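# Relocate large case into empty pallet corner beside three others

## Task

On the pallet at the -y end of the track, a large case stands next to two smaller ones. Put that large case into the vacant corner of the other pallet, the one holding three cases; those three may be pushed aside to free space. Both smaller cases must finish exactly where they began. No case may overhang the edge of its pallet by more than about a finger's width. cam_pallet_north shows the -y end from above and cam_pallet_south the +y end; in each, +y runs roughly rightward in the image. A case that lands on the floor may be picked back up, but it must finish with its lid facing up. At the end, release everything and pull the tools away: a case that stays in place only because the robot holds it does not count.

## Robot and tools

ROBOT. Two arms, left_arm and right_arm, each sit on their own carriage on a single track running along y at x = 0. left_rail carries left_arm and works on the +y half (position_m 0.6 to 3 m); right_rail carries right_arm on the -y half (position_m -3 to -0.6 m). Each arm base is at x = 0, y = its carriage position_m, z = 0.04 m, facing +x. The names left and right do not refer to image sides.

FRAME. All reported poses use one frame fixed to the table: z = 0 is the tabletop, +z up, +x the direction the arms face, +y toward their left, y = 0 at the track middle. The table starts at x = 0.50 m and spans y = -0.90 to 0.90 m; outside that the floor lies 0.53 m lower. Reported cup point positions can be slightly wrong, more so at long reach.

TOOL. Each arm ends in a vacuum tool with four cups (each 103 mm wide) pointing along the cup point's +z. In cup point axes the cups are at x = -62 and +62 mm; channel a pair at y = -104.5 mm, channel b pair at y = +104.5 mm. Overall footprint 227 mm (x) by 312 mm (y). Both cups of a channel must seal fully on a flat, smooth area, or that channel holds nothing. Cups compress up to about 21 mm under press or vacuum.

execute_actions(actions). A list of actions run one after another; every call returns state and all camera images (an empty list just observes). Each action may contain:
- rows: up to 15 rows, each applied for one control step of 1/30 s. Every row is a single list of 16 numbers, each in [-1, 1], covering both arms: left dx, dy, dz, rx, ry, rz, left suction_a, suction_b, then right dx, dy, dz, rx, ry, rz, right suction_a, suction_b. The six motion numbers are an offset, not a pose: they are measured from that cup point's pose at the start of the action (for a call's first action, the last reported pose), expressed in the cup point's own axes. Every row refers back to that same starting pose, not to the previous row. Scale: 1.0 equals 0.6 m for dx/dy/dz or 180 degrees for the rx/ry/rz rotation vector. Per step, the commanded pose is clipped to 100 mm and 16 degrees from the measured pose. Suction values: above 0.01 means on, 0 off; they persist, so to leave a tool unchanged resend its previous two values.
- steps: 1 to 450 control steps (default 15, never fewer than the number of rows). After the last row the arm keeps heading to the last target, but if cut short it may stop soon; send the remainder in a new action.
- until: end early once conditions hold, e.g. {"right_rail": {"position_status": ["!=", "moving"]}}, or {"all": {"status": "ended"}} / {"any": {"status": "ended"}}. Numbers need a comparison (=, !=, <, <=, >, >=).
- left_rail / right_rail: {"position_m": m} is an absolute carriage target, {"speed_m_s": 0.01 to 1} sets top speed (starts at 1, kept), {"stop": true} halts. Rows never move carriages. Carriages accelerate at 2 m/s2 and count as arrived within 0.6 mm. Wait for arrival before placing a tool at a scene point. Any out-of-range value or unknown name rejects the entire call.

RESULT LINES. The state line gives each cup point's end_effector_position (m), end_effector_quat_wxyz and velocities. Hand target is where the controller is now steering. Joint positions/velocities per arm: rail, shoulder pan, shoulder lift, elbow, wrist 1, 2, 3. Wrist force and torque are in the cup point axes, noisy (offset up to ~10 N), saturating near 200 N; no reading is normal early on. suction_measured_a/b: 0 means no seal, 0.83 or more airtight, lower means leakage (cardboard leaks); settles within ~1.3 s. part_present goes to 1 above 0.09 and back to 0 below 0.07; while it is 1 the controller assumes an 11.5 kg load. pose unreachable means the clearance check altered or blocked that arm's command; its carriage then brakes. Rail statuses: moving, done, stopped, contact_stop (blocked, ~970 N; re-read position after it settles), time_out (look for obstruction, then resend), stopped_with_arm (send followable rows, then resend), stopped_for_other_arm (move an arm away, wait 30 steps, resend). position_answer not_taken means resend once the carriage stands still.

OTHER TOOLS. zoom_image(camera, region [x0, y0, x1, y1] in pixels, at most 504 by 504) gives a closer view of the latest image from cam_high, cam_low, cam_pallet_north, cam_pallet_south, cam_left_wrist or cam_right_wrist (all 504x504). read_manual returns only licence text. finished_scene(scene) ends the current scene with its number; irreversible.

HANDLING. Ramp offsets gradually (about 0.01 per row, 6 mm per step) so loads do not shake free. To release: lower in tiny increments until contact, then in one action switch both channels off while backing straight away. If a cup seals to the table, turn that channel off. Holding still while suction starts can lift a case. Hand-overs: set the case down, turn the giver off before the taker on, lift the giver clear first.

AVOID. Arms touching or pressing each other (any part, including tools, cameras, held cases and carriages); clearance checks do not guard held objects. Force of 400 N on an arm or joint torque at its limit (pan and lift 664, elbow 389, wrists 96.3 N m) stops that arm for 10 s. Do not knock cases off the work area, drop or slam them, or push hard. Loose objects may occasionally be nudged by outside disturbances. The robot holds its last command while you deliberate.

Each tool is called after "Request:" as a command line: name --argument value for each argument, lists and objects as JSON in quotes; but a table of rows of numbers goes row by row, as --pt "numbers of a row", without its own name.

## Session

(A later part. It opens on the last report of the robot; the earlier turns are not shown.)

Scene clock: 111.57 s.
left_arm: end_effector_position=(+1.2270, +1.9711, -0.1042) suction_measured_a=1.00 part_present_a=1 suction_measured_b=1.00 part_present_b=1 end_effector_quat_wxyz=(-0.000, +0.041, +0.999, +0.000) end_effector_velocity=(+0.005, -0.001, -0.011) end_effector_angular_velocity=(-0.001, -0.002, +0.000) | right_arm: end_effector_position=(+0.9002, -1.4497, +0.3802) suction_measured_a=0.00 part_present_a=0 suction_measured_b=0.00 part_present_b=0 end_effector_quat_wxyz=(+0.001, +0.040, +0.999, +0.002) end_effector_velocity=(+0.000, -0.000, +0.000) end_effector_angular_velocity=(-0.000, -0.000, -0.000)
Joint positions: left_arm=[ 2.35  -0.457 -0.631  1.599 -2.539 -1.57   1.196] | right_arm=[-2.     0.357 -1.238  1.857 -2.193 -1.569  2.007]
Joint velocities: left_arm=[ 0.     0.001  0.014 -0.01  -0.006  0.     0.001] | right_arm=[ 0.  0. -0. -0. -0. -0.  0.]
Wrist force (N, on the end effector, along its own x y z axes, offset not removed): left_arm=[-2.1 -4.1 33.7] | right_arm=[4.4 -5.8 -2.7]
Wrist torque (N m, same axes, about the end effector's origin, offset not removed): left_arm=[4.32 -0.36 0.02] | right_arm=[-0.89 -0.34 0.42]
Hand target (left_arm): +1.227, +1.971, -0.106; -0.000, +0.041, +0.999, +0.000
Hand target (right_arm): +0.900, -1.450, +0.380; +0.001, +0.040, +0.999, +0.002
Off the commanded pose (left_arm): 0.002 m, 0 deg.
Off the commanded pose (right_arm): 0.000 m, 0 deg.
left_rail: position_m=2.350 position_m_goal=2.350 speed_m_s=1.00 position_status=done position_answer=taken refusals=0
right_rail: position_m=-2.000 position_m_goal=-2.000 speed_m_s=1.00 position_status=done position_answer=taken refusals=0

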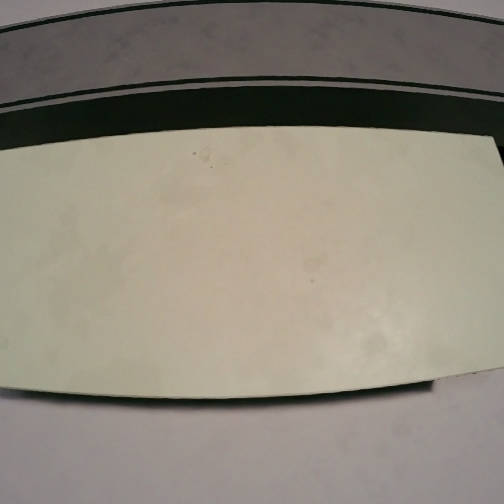

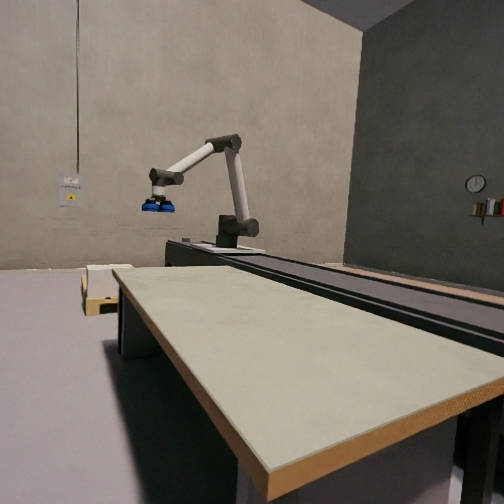

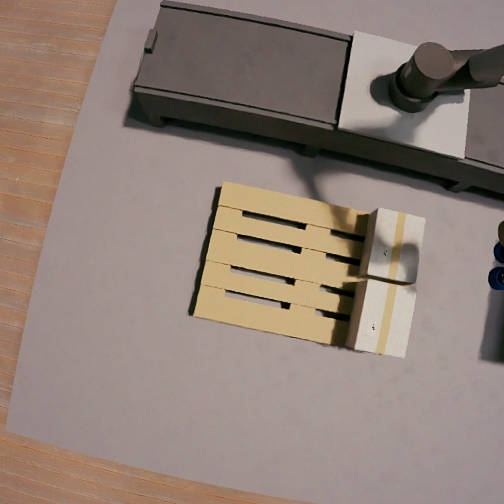

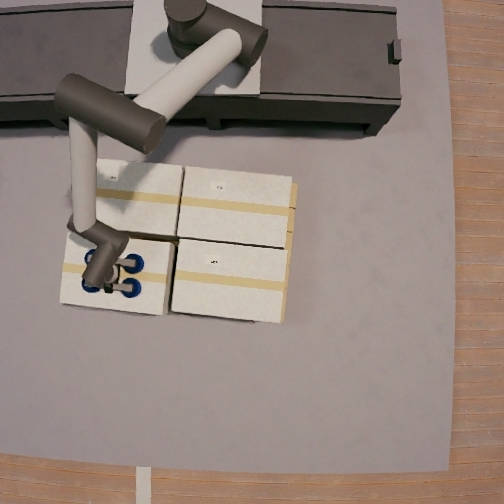

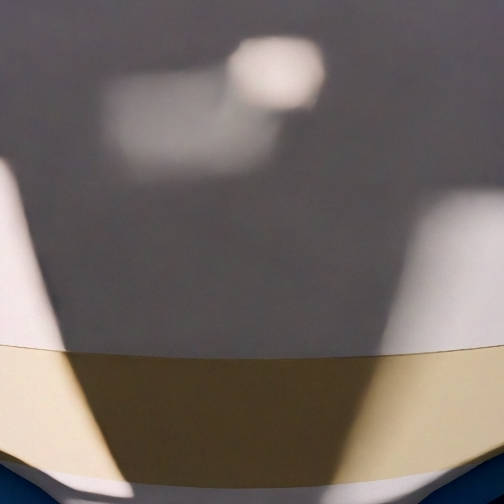

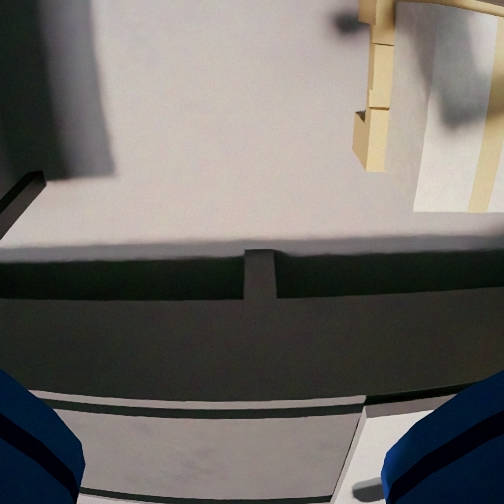

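Request:
execute_actions --actions '[{"rows":[[0.006,0.005,0.003,0,0,0,1,1,0,0,0,0,0,0,0,0],[0.015,0.013,0.003,0,0,0,1,1,0,0,0,0,0,0,0,0],[0.025,0.022,0.005,0,0,0,1,1,0,0,0,0,0,0,0,0],[0.035,0.031,0.008,0,0,0,1,1,0,0,0,0,0,0,0,0],[0.045,0.04,0.012,0,0,0,1,1,0,0,0,0,0,0,0,0],[0.052,0.047,0.016,0,0,0,1,1,0,0,0,0,0,0,0,0],[0.052,0.047,0.02,0,0,0,1,1,0,0,0,0,0,0,0,0],[0.052,0.047,0.025,0,0,0,1,1,0,0,0,0,0,0,0,0],[0.052,0.047,0.029,0,0,0,1,1,0,0,0,0,0,0,0,0]],"steps":18}]'

Request:
zoom_image --camera "cam_pallet_south" --region '[40, 190, 220, 330]'

Scene clock: 118.37 s.
left_arm: end_effector_position=(+1.1986, +2.0014, -0.1210) suction_measured_a=1.00 part_present_a=1 suction_measured_b=1.00 part_present_b=1 end_effector_quat_wxyz=(-0.000, +0.041, +0.999, +0.000) end_effector_velocity=(-0.003, +0.003, -0.004) end_effector_angular_velocity=(-0.001, -0.001, -0.000) | right_arm: end_effector_position=(+0.9002, -1.4497, +0.3802) suction_measured_a=0.00 part_present_a=0 suction_measured_b=0.00 part_present_b=0 end_effector_quat_wxyz=(+0.001, +0.040, +0.999, +0.002) end_effector_velocity=(+0.000, -0.000, -0.000) end_effector_angular_velocity=(-0.000, +0.000, -0.000)
Joint positions: left_arm=[ 2.35  -0.445 -0.637  1.66  -2.593 -1.57   1.208] | right_arm=[-2.     0.357 -1.238  1.857 -2.193 -1.569  2.007]
Joint velocities: left_arm=[ 0.     0.001  0.002  0.006 -0.009 -0.     0.001] | right_arm=[ 0. -0.  0.  0.  0.  0. -0.]
Wrist force (N, on the end effector, along its own x y z axes, offset not removed): left_arm=[-0.6 -2.9 30.0] | right_arm=[2.9 -6.2 -5.8]
Wrist torque (N m, same axes, about the end effector's origin, offset not removed): left_arm=[4.29 -0.16 0.01] | right_arm=[-0.98 -0.22 0.39]
Hand target (left_arm): +1.198, +2.002, -0.122; -0.000, +0.041, +0.999, +0.000
Hand target (right_arm): +0.900, -1.450, +0.380; +0.001, +0.040, +0.999, +0.002
Off the commanded pose (left_arm): 0.001 m, 0 deg.
Off the commanded pose (right_arm): 0.000 m, 0 deg.
left_rail: position_m=2.350 position_m_goal=2.350 speed_m_s=1.00 position_status=done position_answer=taken refusals=0
right_rail: position_m=-2.000 position_m_goal=-2.000 speed_m_s=1.00 position_status=done position_answer=taken refusals=0

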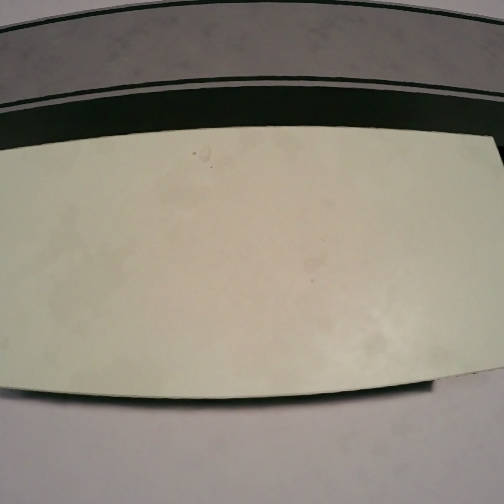

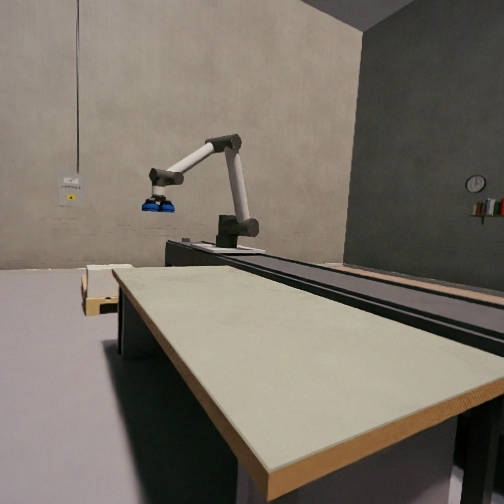

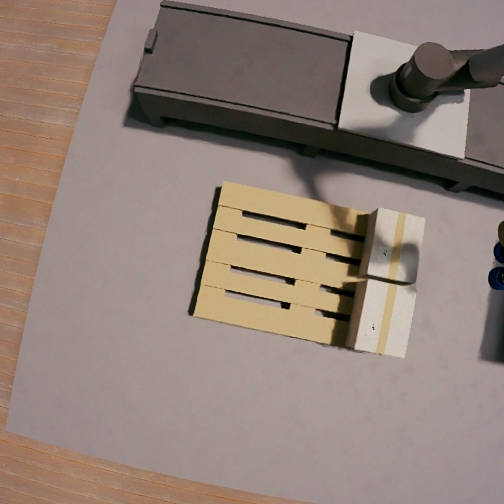

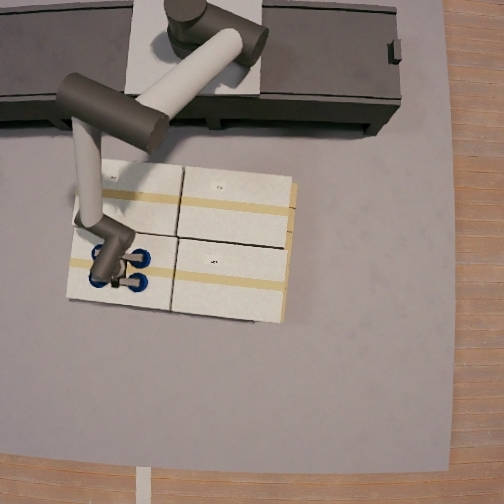

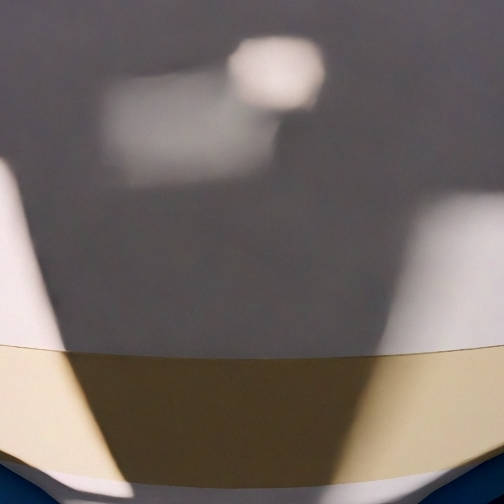

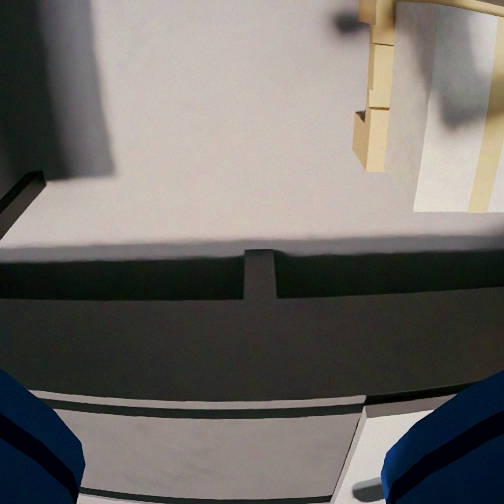

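Region (40, 190, 220, 330) of cam_pallet_south's 504x504 image, scaled by 2.800, with more detail than that image has.

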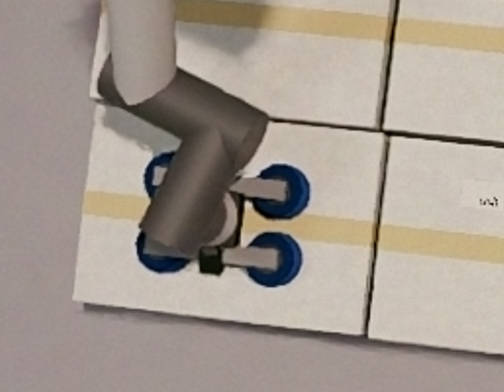

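Request:
execute_actions --actions '[{"rows":[[0,0,0.003,0,0,0,1,1,0,0,0,0,0,0,0,0],[0,0,0.005,0,0,0,1,1,0,0,0,0,0,0,0,0],[0,0,0.007,0,0,0,1,1,0,0,0,0,0,0,0,0],[0,0,0.0085,0,0,0,1,1,0,0,0,0,0,0,0,0]],"steps":12}]'

Scene clock: 121.10 s.
left_arm: end_effector_position=(+1.1987, +2.0015, -0.1256) suction_measured_a=1.00 part_present_a=1 suction_measured_b=1.00 part_present_b=1 end_effector_quat_wxyz=(+0.000, +0.041, +0.999, +0.000) end_effector_velocity=(+0.001, -0.001, -0.001) end_effector_angular_velocity=(-0.001, -0.001, +0.001) | right_arm: end_effector_position=(+0.9002, -1.4497, +0.3802) suction_measured_a=0.00 part_present_a=0 suction_measured_b=0.00 part_present_b=0 end_effector_quat_wxyz=(+0.001, +0.040, +0.999, +0.002) end_effector_velocity=(-0.000, +0.000, +0.000) end_effector_angular_velocity=(+0.000, -0.000, +0.000)
Joint positions: left_arm=[ 2.35  -0.445 -0.633  1.659 -2.597 -1.57   1.208] | right_arm=[-2.     0.357 -1.238  1.857 -2.193 -1.569  2.007]
Joint velocities: left_arm=[ 0.    -0.     0.002 -0.002 -0.001  0.    -0.001] | right_arm=[ 0.  0. -0. -0.  0. -0. -0.]
Wrist force (N, on the end effector, along its own x y z axes, offset not removed): left_arm=[14.6 0.6 -22.5] | right_arm=[1.8 -8.2 -2.0]
Wrist torque (N m, same axes, about the end effector's origin, offset not removed): left_arm=[0.74 -6.35 -0.94] | right_arm=[-1.25 -0.04 0.33]
Hand target (left_arm): +1.199, +2.001, -0.126; -0.000, +0.041, +0.999, +0.000
Hand target (right_arm): +0.900, -1.450, +0.380; +0.001, +0.040, +0.999, +0.002
Off the commanded pose (left_arm): 0.001 m, 0 deg.
Off the commanded pose (right_arm): 0.000 m, 0 deg.
left_rail: position_m=2.350 position_m_goal=2.350 speed_m_s=1.00 position_status=done position_answer=taken refusals=0
right_rail: position_m=-2.000 position_m_goal=-2.000 speed_m_s=1.00 position_status=done position_answer=taken refusals=0

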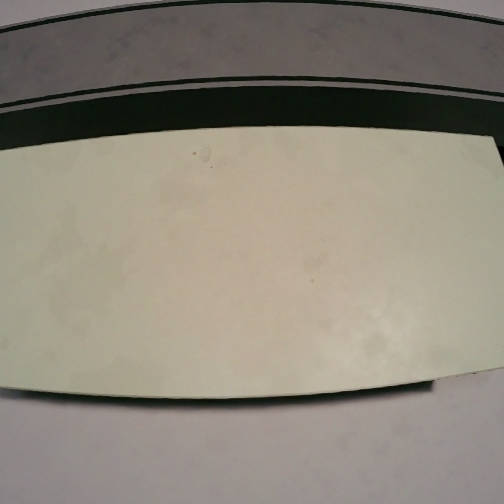

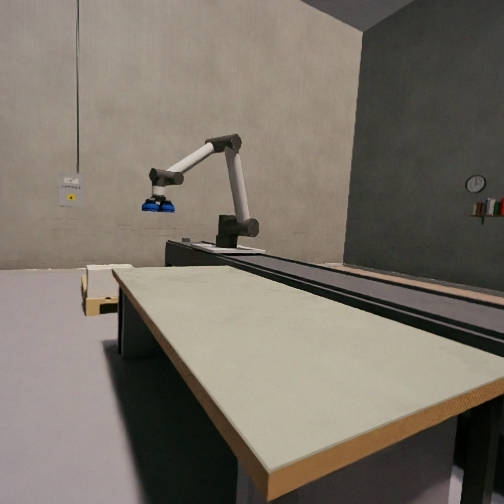

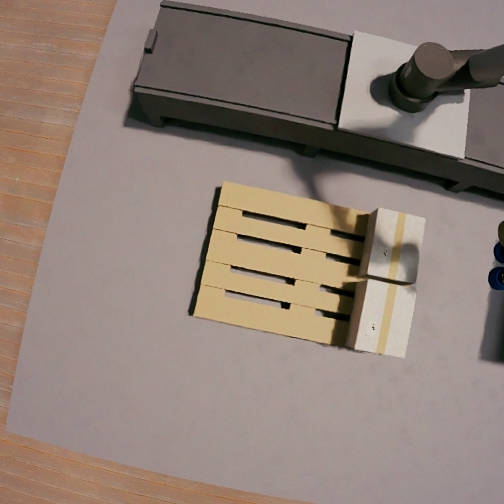

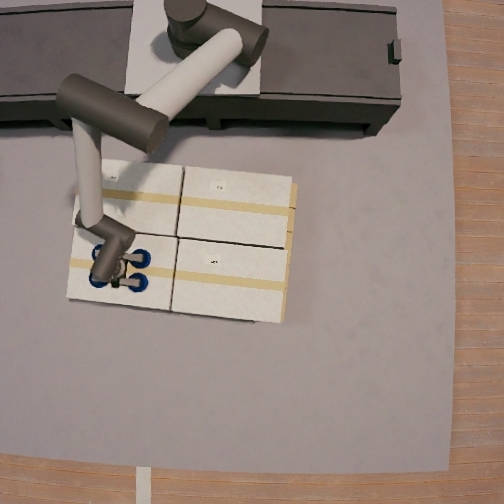

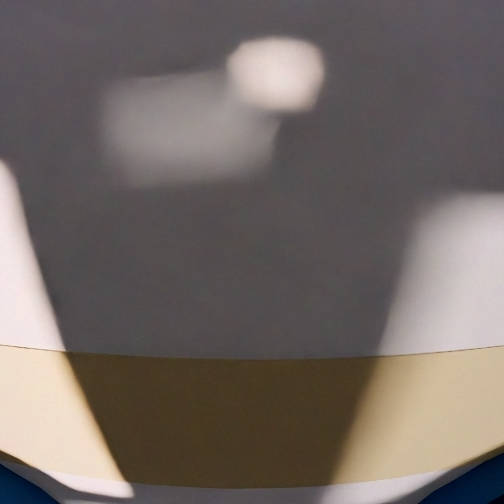

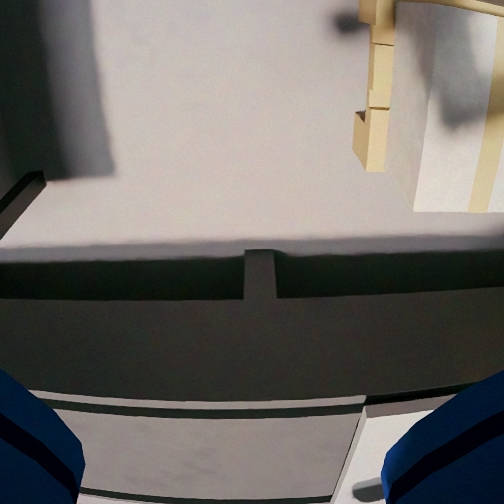

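Touched down. Release, lift clear, and shift to view the outer edges.

Request:
execute_actions --actions '[{"rows":[[0,0,-0.003,0,0,0,0,0,0,0,0,0,0,0,0,0],[0,0,-0.007,0,0,0,0,0,0,0,0,0,0,0,0,0],[0,0,-0.011,0,0,0,0,0,0,0,0,0,0,0,0,0],[0,0,-0.015,0,0,0,0,0,0,0,0,0,0,0,0,0],[0,0,-0.02,0,0,0,0,0,0,0,0,0,0,0,0,0],[0,0,-0.025,0,0,0,0,0,0,0,0,0,0,0,0,0],[0,0,-0.03,0,0,0,0,0,0,0,0,0,0,0,0,0],[0,0,-0.036,0,0,0,0,0,0,0,0,0,0,0,0,0],[0,0,-0.045,0,0,0,0,0,0,0,0,0,0,0,0,0],[0,0,-0.06,0,0,0,0,0,0,0,0,0,0,0,0,0],[0,0,-0.08,0,0,0,0,0,0,0,0,0,0,0,0,0],[0,0,-0.11,0,0,0,0,0,0,0,0,0,0,0,0,0],[0,0,-0.15,0,0,0,0,0,0,0,0,0,0,0,0,0],[-0.03,0,-0.2,0,0,0,0,0,0,0,0,0,0,0,0,0],[-0.33,0,-0.6,0,0,0,0,0,0,0,0,0,0,0,0,0]],"steps":38},{"left_rail":{"position_m":2.0},"steps":2}]'

Scene clock: 127.37 s.
left_arm: end_effector_position=(+1.3940, +1.9850, +0.2328) suction_measured_a=0.01 part_present_a=0 suction_measured_b=0.01 part_present_b=0 end_effector_quat_wxyz=(+0.001, +0.041, +0.999, +0.000) end_effector_velocity=(+0.022, -0.060, +0.015) end_effector_angular_velocity=(+0.006, +0.016, +0.003) | right_arm: end_effector_position=(+0.9002, -1.4497, +0.3802) suction_measured_a=0.00 part_present_a=0 suction_measured_b=0.00 part_present_b=0 end_effector_quat_wxyz=(+0.001, +0.040, +0.999, +0.002) end_effector_velocity=(-0.000, +0.000, +0.000) end_effector_angular_velocity=(+0.000, -0.000, +0.000)
Joint positions: left_arm=[ 2.349 -0.395 -0.757  1.255 -2.07  -1.57   1.257] | right_arm=[-2.     0.357 -1.238  1.857 -2.193 -1.569  2.007]
Joint velocities: left_arm=[-0.062  0.007  0.018 -0.063  0.062 -0.     0.004] | right_arm=[ 0.  0. -0.  0. -0. -0. -0.]
Wrist force (N, on the end effector, along its own x y z axes, offset not removed): left_arm=[-1.2 1.2 -2.2] | right_arm=[3.2 -9.6 -3.8]
Wrist torque (N m, same axes, about the end effector's origin, offset not removed): left_arm=[-0.11 0.19 -0.05] | right_arm=[-1.46 -0.25 0.30]
Hand target (left_arm): +1.396, +1.979, +0.234; +0.000, +0.041, +0.999, +0.000
Hand target (right_arm): +0.900, -1.450, +0.380; +0.001, +0.040, +0.999, +0.002
Off the commanded pose (left_arm): 0.003 m, 0 deg.
Off the commanded pose (right_arm): 0.000 m, 0 deg.
left_rail: position_m=2.349 position_m_goal=2.000 speed_m_s=1.00 position_status=moving position_answer=taken refusals=0
right_rail: position_m=-2.000 position_m_goal=-2.000 speed_m_s=1.00 position_status=done position_answer=taken refusals=0

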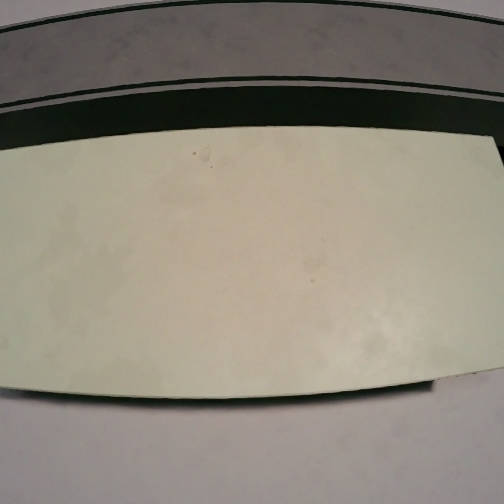

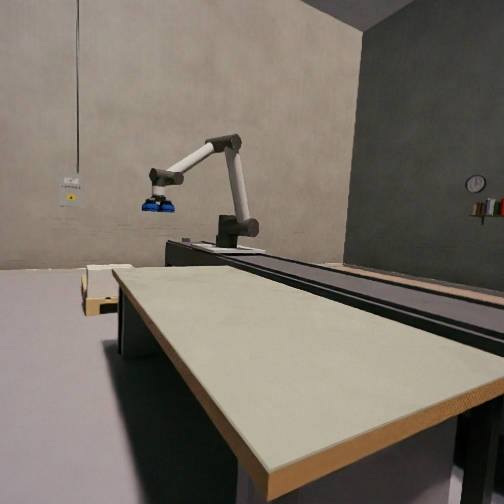

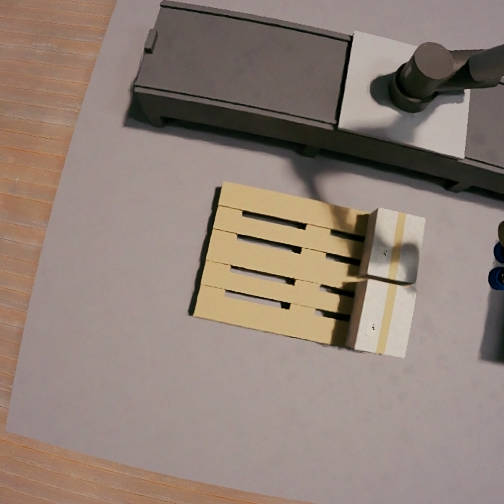

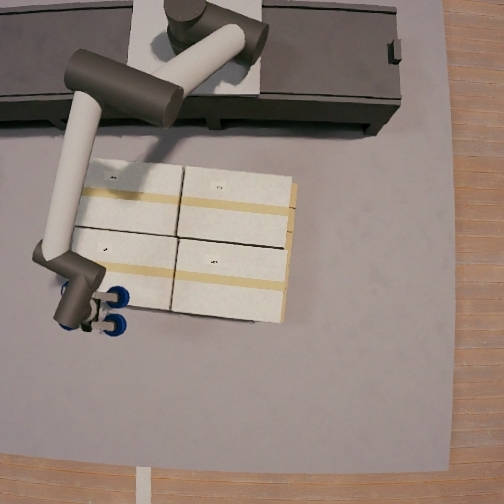

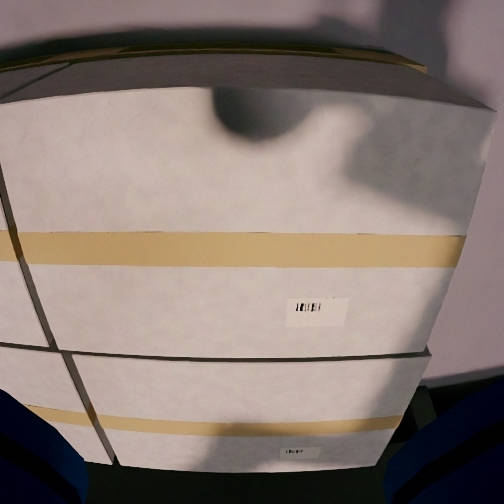

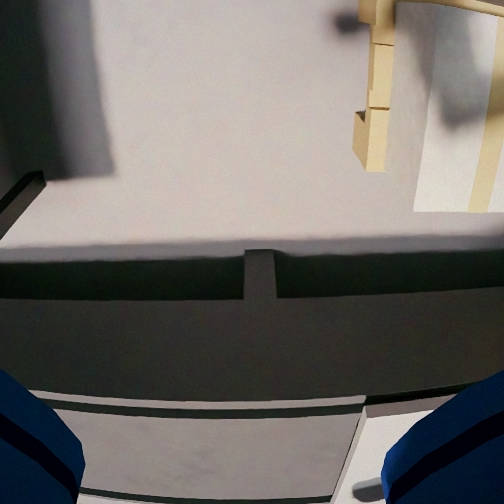

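Request:
execute_actions --actions '[]'

Scene clock: 128.67 s.
left_arm: end_effector_position=(+1.3962, +1.6358, +0.2343) suction_measured_a=0.01 part_present_a=0 suction_measured_b=0.01 part_present_b=0 end_effector_quat_wxyz=(+0.000, +0.041, +0.999, +0.000) end_effector_velocity=(+0.000, +0.000, +0.000) end_effector_angular_velocity=(+0.000, -0.000, -0.000) | right_arm: end_effector_position=(+0.9002, -1.4497, +0.3802) suction_measured_a=0.00 part_present_a=0 suction_measured_b=0.00 part_present_b=0 end_effector_quat_wxyz=(+0.001, +0.040, +0.999, +0.002) end_effector_velocity=(-0.000, +0.000, +0.000) end_effector_angular_velocity=(+0.000, -0.000, +0.000)
Joint positions: left_arm=[ 2.    -0.395 -0.755  1.248 -2.063 -1.57   1.258] | right_arm=[-2.     0.357 -1.238  1.857 -2.193 -1.569  2.007]
Joint velocities: left_arm=[ 0. -0. -0.  0. -0.  0.  0.] | right_arm=[ 0.  0. -0.  0. -0. -0. -0.]
Wrist force (N, on the end effector, along its own x y z axes, offset not removed): left_arm=[0.5 -2.3 0.2] | right_arm=[3.2 -5.5 -4.1]
Wrist torque (N m, same axes, about the end effector's origin, offset not removed): left_arm=[-0.46 -0.17 0.02] | right_arm=[-0.89 -0.30 0.29]
Hand target (left_arm): +1.396, +1.636, +0.234; +0.000, +0.041, +0.999, +0.000
Hand target (right_arm): +0.900, -1.450, +0.380; +0.001, +0.040, +0.999, +0.002
Off the commanded pose (left_arm): 0.001 m, 0 deg.
Off the commanded pose (right_arm): 0.000 m, 0 deg.
left_rail: position_m=2.000 position_m_goal=2.000 speed_m_s=1.00 position_status=done position_answer=taken refusals=0
right_rail: position_m=-2.000 position_m_goal=-2.000 speed_m_s=1.00 position_status=done position_answer=taken refusals=0

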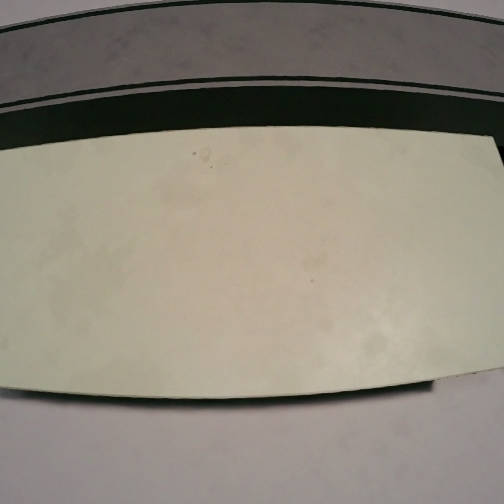

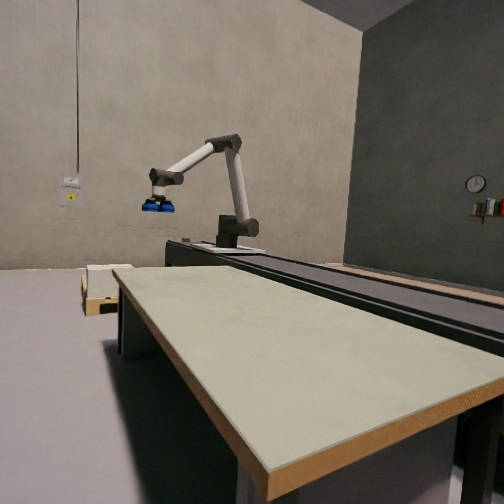

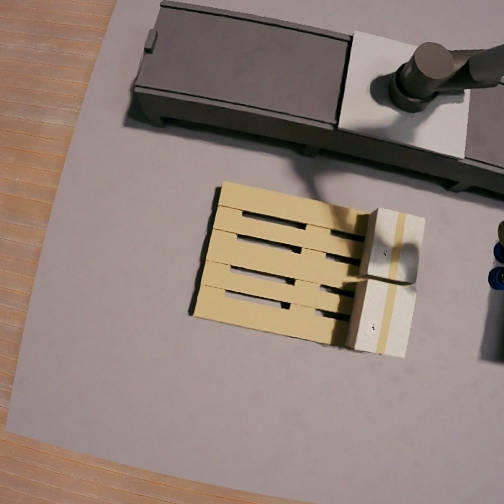

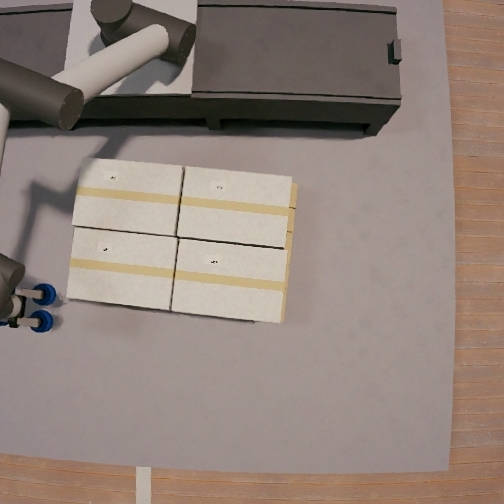

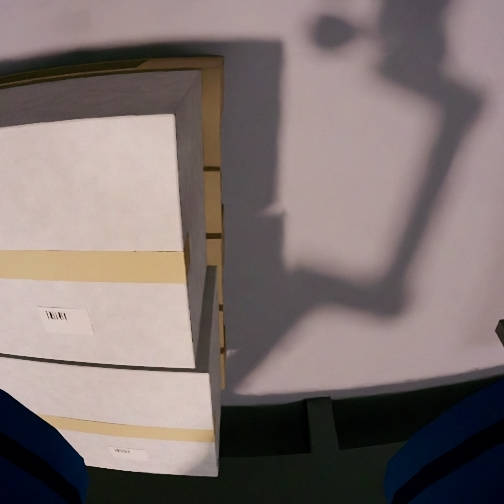

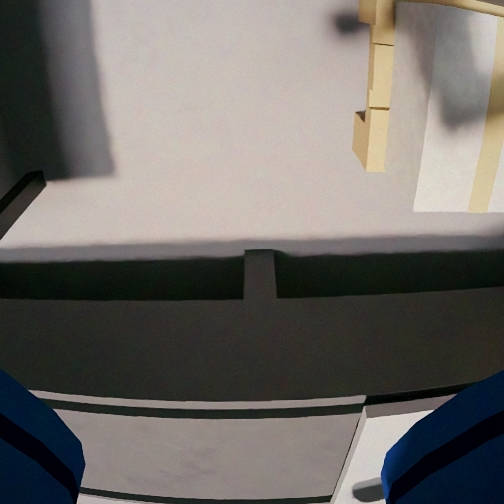

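Request:
finished_scene --scene 2

The scene is finished: the task was done.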